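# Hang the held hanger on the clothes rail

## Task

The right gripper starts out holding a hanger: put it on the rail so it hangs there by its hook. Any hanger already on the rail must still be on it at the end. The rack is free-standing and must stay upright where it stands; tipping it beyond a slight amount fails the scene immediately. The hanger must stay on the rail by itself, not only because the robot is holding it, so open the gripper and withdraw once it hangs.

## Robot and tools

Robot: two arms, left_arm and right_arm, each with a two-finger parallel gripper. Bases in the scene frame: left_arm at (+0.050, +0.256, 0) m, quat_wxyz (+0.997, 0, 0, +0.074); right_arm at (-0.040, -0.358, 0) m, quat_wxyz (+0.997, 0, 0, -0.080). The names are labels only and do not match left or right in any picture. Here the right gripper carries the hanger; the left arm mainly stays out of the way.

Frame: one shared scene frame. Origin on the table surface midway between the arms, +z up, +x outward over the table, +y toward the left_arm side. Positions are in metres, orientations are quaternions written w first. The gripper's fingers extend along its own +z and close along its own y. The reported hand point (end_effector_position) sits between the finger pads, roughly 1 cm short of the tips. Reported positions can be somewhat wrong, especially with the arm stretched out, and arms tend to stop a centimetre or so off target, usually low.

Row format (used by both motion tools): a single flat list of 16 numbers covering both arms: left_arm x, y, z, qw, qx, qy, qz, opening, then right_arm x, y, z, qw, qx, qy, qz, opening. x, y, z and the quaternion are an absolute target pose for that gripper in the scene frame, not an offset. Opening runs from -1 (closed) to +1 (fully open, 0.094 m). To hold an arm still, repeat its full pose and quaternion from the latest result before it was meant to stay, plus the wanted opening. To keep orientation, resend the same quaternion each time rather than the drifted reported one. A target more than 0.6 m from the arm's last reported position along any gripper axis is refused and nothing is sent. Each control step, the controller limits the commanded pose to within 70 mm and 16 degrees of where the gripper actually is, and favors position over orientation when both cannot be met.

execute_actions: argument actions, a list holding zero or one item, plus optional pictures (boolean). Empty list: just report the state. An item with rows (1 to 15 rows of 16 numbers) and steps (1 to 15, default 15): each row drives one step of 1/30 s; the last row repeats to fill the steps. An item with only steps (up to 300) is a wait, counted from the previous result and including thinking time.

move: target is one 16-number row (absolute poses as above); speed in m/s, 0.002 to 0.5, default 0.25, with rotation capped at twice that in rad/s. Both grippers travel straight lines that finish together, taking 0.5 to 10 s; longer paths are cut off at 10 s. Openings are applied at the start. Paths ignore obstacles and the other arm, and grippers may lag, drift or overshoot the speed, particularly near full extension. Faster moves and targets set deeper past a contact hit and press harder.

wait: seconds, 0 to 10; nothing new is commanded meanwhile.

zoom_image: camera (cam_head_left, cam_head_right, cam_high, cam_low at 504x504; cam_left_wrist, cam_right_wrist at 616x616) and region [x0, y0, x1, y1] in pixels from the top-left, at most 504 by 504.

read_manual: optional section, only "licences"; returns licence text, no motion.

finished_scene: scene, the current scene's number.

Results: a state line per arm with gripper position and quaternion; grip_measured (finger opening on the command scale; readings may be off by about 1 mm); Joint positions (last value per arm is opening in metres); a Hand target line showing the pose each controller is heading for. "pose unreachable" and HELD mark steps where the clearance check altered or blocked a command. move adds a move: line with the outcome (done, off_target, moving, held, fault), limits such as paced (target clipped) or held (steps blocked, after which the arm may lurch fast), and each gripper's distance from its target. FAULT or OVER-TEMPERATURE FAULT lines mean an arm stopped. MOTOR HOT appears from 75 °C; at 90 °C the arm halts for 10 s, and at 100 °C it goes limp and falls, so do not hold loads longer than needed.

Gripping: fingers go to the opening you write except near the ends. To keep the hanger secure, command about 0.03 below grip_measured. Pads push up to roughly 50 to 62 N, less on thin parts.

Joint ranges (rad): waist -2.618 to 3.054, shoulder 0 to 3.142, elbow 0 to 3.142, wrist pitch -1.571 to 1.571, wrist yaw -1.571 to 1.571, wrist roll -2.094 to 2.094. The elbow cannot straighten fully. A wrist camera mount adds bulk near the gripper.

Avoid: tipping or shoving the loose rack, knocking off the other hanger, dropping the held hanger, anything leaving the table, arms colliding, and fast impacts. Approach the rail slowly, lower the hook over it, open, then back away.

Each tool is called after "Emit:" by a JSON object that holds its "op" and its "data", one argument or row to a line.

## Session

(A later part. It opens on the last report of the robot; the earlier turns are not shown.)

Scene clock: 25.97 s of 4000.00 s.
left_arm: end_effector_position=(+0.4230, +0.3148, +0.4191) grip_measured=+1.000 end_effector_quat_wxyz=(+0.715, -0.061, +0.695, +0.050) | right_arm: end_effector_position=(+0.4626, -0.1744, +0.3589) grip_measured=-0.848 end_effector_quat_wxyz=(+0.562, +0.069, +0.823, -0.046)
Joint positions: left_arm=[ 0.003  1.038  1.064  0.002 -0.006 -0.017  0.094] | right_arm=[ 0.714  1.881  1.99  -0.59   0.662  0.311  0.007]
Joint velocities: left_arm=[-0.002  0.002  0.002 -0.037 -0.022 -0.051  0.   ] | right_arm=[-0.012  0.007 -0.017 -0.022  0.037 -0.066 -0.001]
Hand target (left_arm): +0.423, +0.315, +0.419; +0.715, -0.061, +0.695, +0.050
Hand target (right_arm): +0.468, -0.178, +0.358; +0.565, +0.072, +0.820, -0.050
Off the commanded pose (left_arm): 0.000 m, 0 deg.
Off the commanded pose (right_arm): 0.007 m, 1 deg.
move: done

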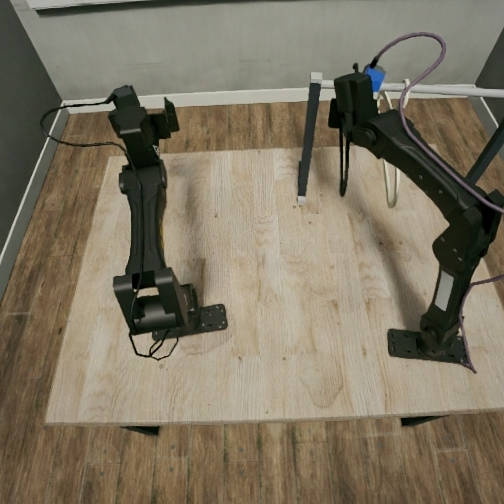

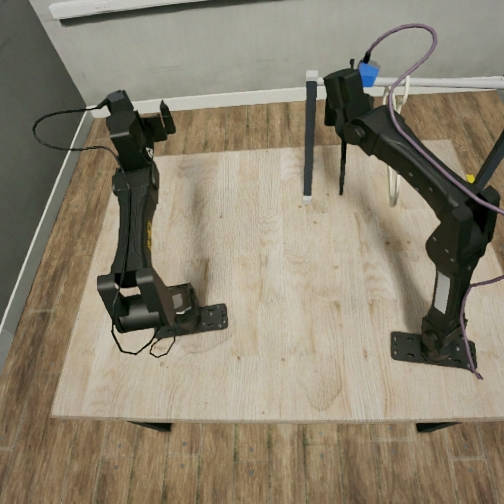

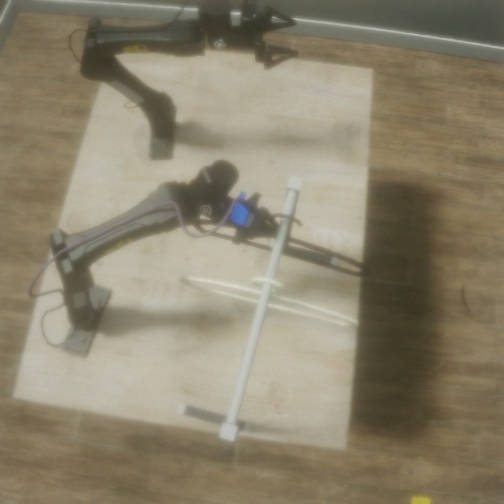

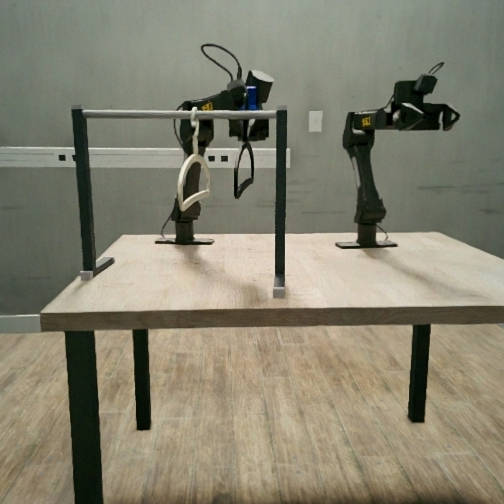

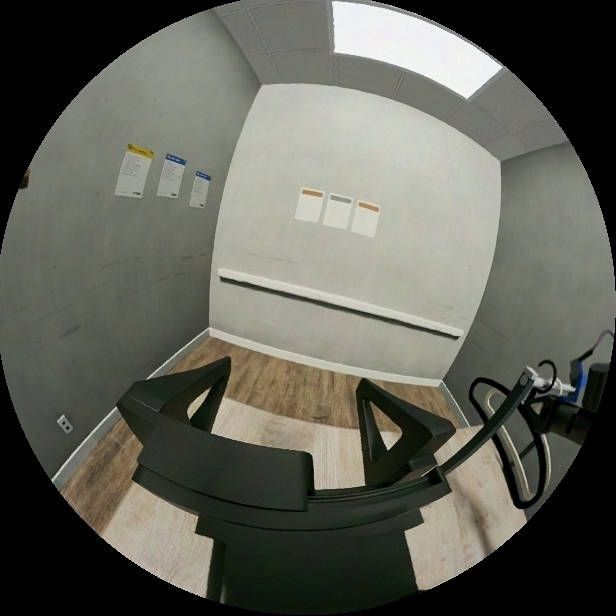

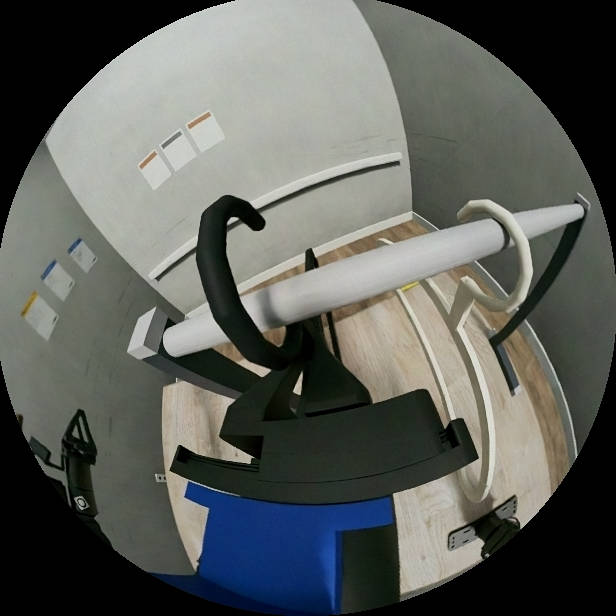

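Emit:
{"op": "move", "data": {
  "target": [0.423,0.3148,0.4191,0.715,-0.061,0.695,0.05,1,0.468,-0.178,0.333,0.566,0.072,0.82,-0.05,-0.9],
  "speed": 0.03
}}

Emit:
{"op": "move", "data": {
  "target": [0.423,0.3148,0.4191,0.715,-0.061,0.695,0.05,1,0.468,-0.178,0.333,0.566,0.072,0.82,-0.05,-0.2]
}}

Emit:
{"op": "move", "data": {
  "target": [0.423,0.3148,0.4191,0.715,-0.061,0.695,0.05,1,0.3,-0.15,0.39,0.566,0.072,0.82,-0.05,-0.2],
  "speed": 0.12
}}

Scene clock: 32.03 s of 4000.00 s.
left_arm: end_effector_position=(+0.4230, +0.3148, +0.4191) grip_measured=+1.000 end_effector_quat_wxyz=(+0.715, -0.061, +0.695, +0.050) | right_arm: end_effector_position=(+0.4712, -0.1692, +0.3284) grip_measured=-0.848 end_effector_quat_wxyz=(+0.564, +0.070, +0.821, -0.045)
Joint positions: left_arm=[ 0.003  1.038  1.064  0.002 -0.006 -0.017  0.094] | right_arm=[ 0.714  1.881  1.858 -0.45   0.662  0.31   0.007]
Joint velocities: left_arm=[ 0.002 -0.012 -0.002 -0.022 -0.051  0.022  0.   ] | right_arm=[ 0.002 -0.002 -0.007  0.051 -0.066  0.007 -0.   ]
Hand target (left_arm): +0.423, +0.315, +0.419; +0.715, -0.061, +0.695, +0.050
Hand target (right_arm): +0.468, -0.178, +0.333; +0.566, +0.072, +0.820, -0.050
Off the commanded pose (left_arm): 0.000 m, 0 deg.
Off the commanded pose (right_arm): 0.010 m, 1 deg.
After step 90, 1.87 s passed at rest.
move: done

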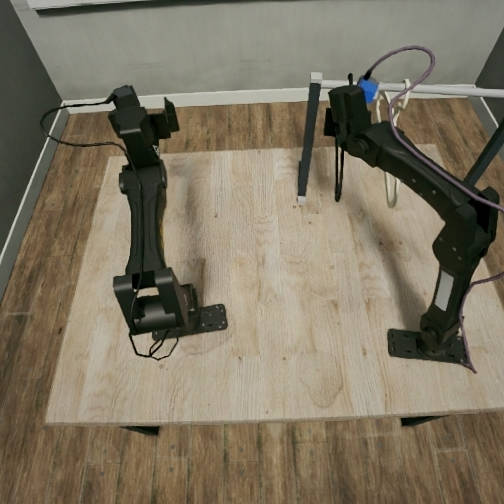

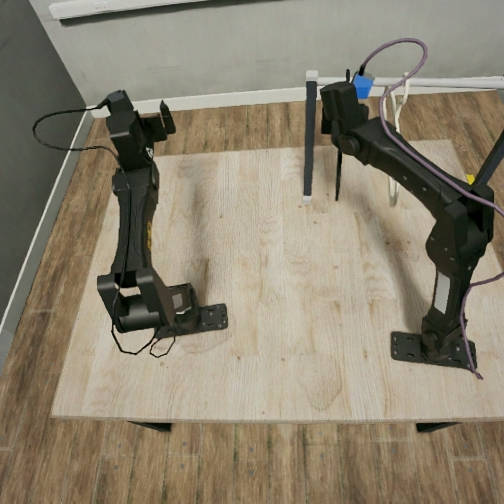

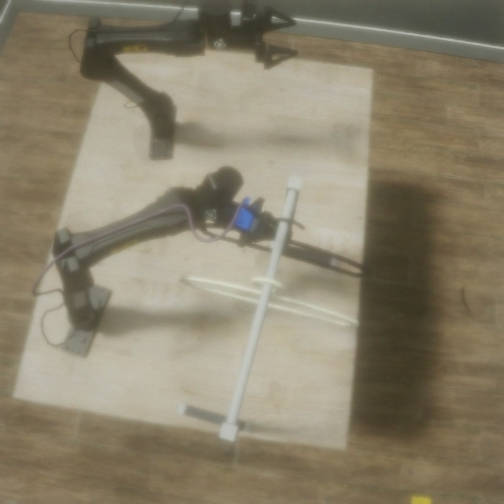

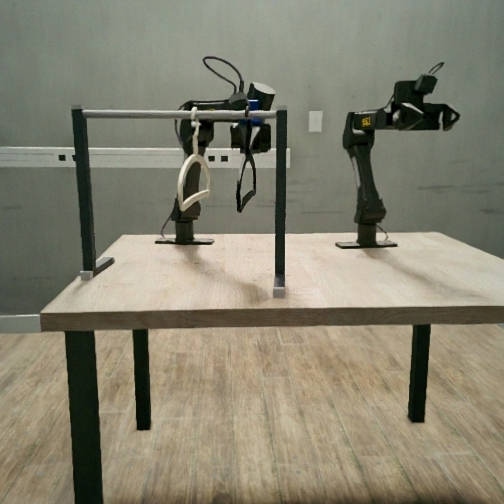

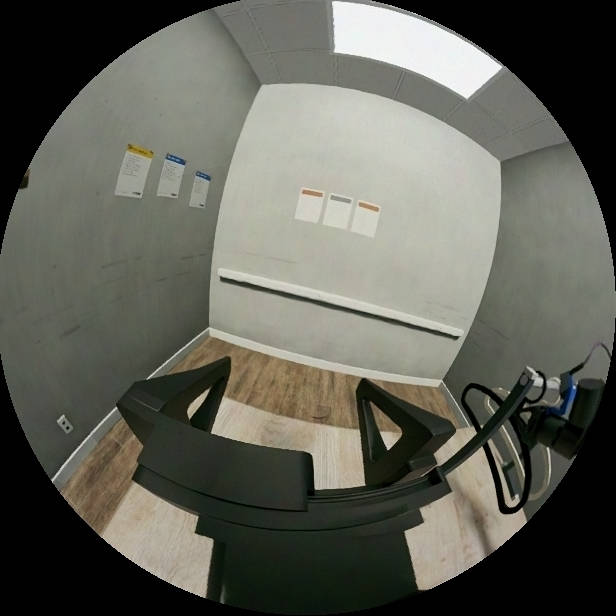

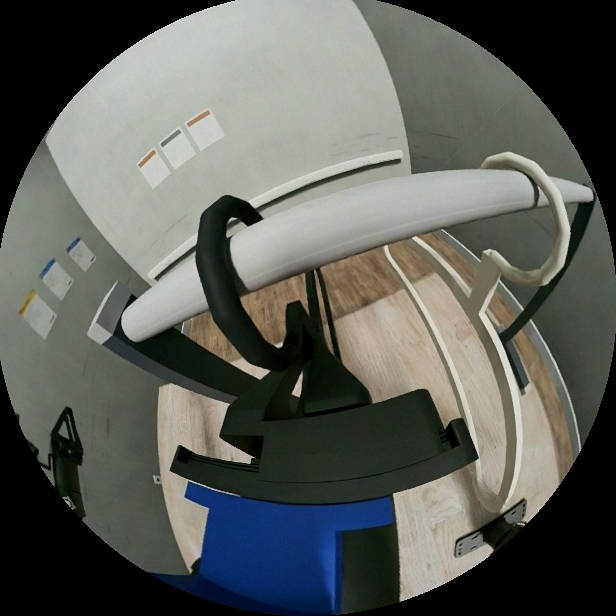

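Scene clock: 32.73 s of 4000.00 s.
left_arm: end_effector_position=(+0.4230, +0.3148, +0.4191) grip_measured=+1.000 end_effector_quat_wxyz=(+0.715, -0.061, +0.695, +0.050) | right_arm: end_effector_position=(+0.4712, -0.1692, +0.3285) grip_measured=-0.202 end_effector_quat_wxyz=(+0.564, +0.070, +0.821, -0.045)
Joint positions: left_arm=[ 0.003  1.038  1.064  0.002 -0.006 -0.017  0.094] | right_arm=[ 0.714  1.881  1.858 -0.45   0.662  0.31   0.037]
Joint velocities: left_arm=[ 0.002 -0.017  0.017 -0.007 -0.022  0.095  0.   ] | right_arm=[-0.007 -0.002 -0.002  0.007 -0.051 -0.037 -0.001]
Hand target (left_arm): +0.423, +0.315, +0.419; +0.715, -0.061, +0.695, +0.050
Hand target (right_arm): +0.468, -0.178, +0.333; +0.566, +0.072, +0.820, -0.050
Off the commanded pose (left_arm): 0.000 m, 0 deg.
Off the commanded pose (right_arm): 0.010 m, 1 deg.
move: done

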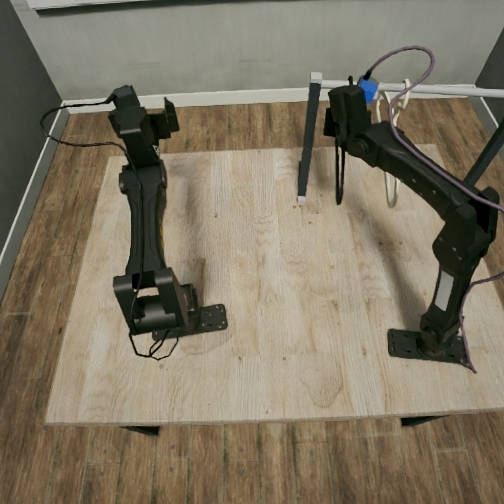

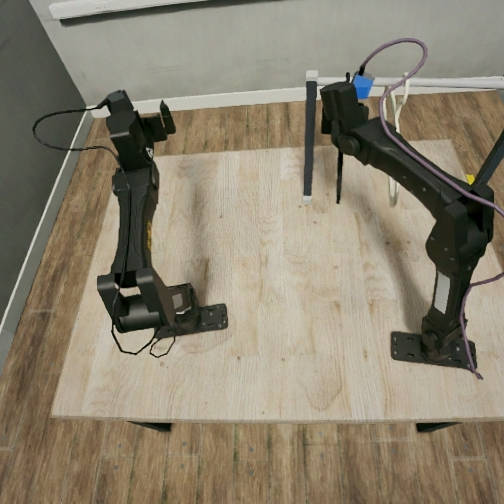

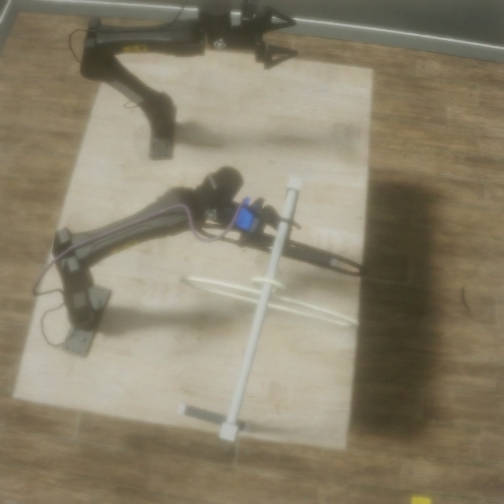

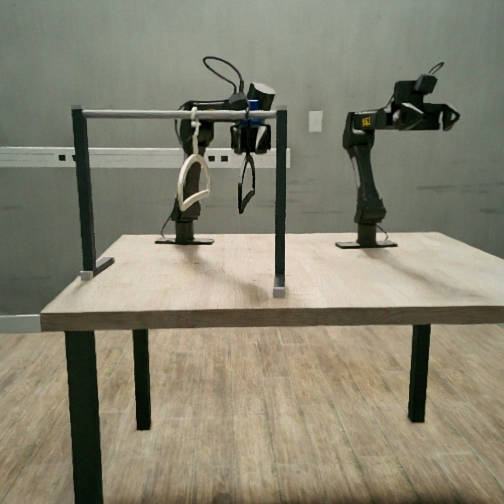

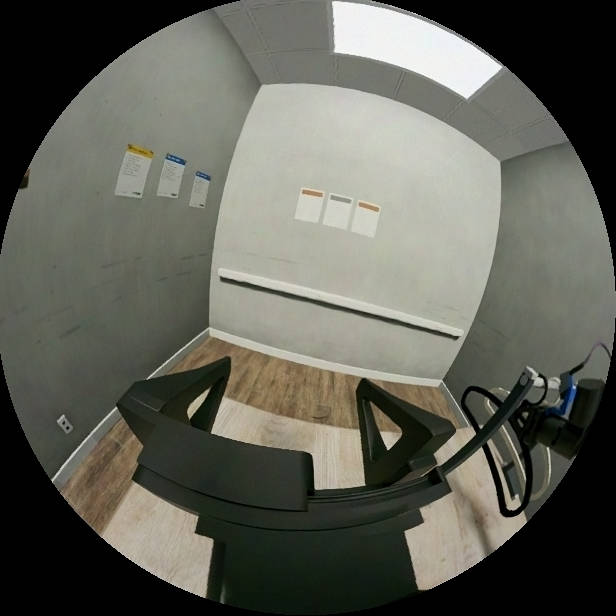

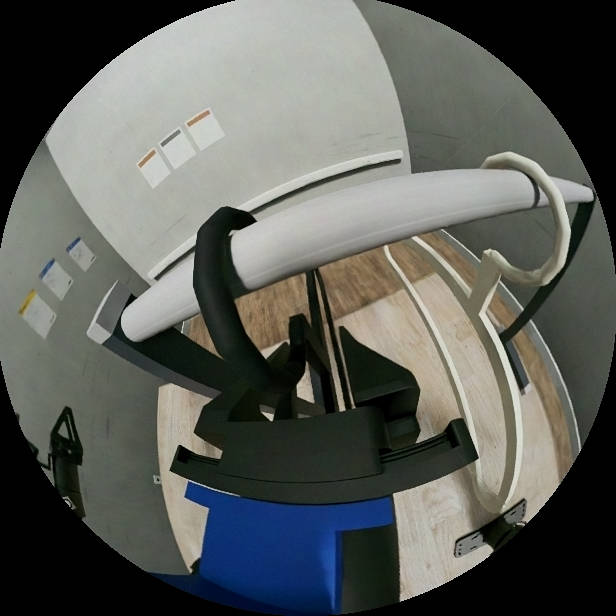

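Scene clock: 34.93 s of 4000.00 s.
left_arm: end_effector_position=(+0.4230, +0.3148, +0.4191) grip_measured=+1.000 end_effector_quat_wxyz=(+0.715, -0.061, +0.695, +0.050) | right_arm: end_effector_position=(+0.3064, -0.1421, +0.3778) grip_measured=-0.202 end_effector_quat_wxyz=(+0.560, +0.064, +0.824, -0.052)
Joint positions: left_arm=[ 0.003  1.038  1.064  0.002 -0.006 -0.017  0.094] | right_arm=[ 1.083  1.585  1.781 -0.907  0.972  0.603  0.037]
Joint velocities: left_arm=[-0.007 -0.007  0.002 -0.022  0.007 -0.007  0.   ] | right_arm=[-0.027  0.017  0.007 -0.022  0.051 -0.037  0.001]
Hand target (left_arm): +0.423, +0.315, +0.419; +0.715, -0.061, +0.695, +0.050
Hand target (right_arm): +0.300, -0.148, +0.391; +0.568, +0.071, +0.818, -0.049
Off the commanded pose (left_arm): 0.000 m, 0 deg.
Off the commanded pose (right_arm): 0.016 m, 1 deg.
move: off_target (right_arm)

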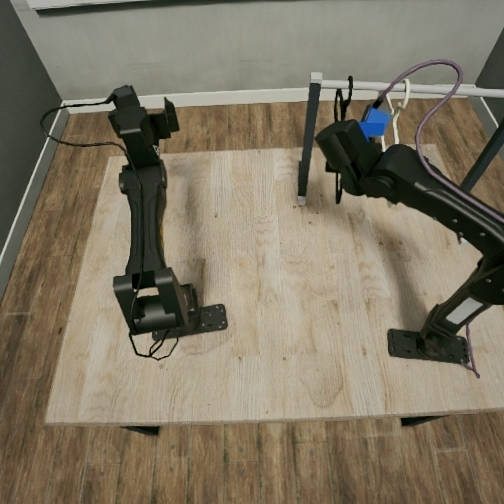

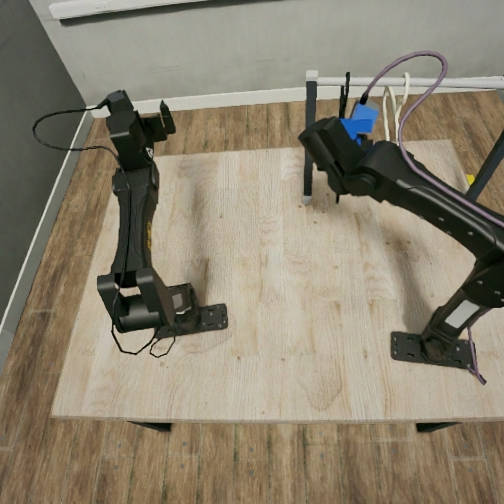

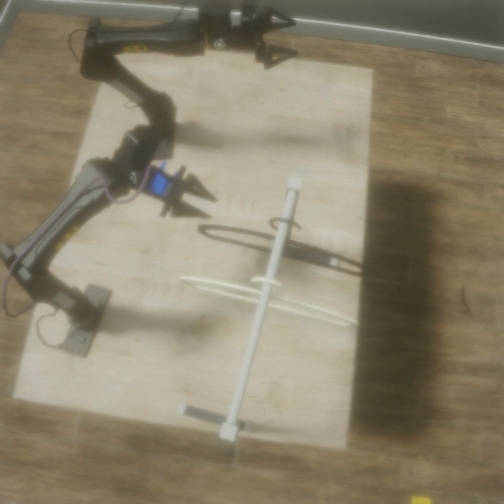

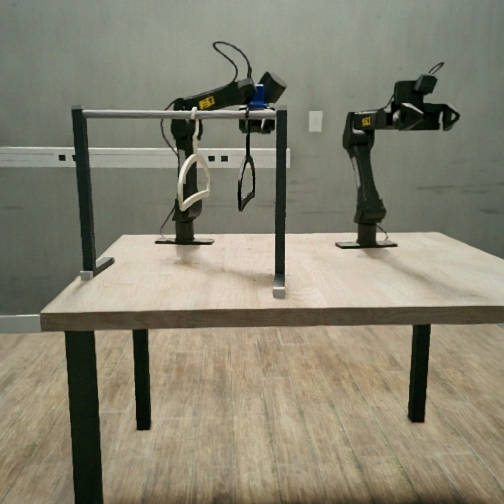

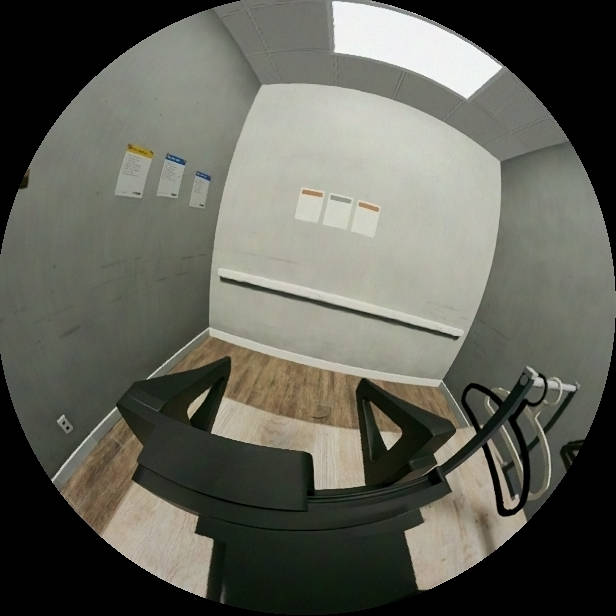

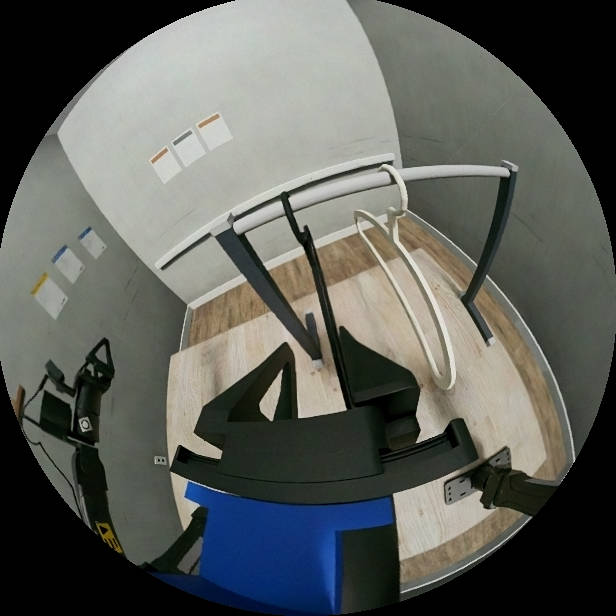

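Emit:
{"op": "finished_scene", "data": {
  "scene": 1
}}

The scene is finished: the task was done.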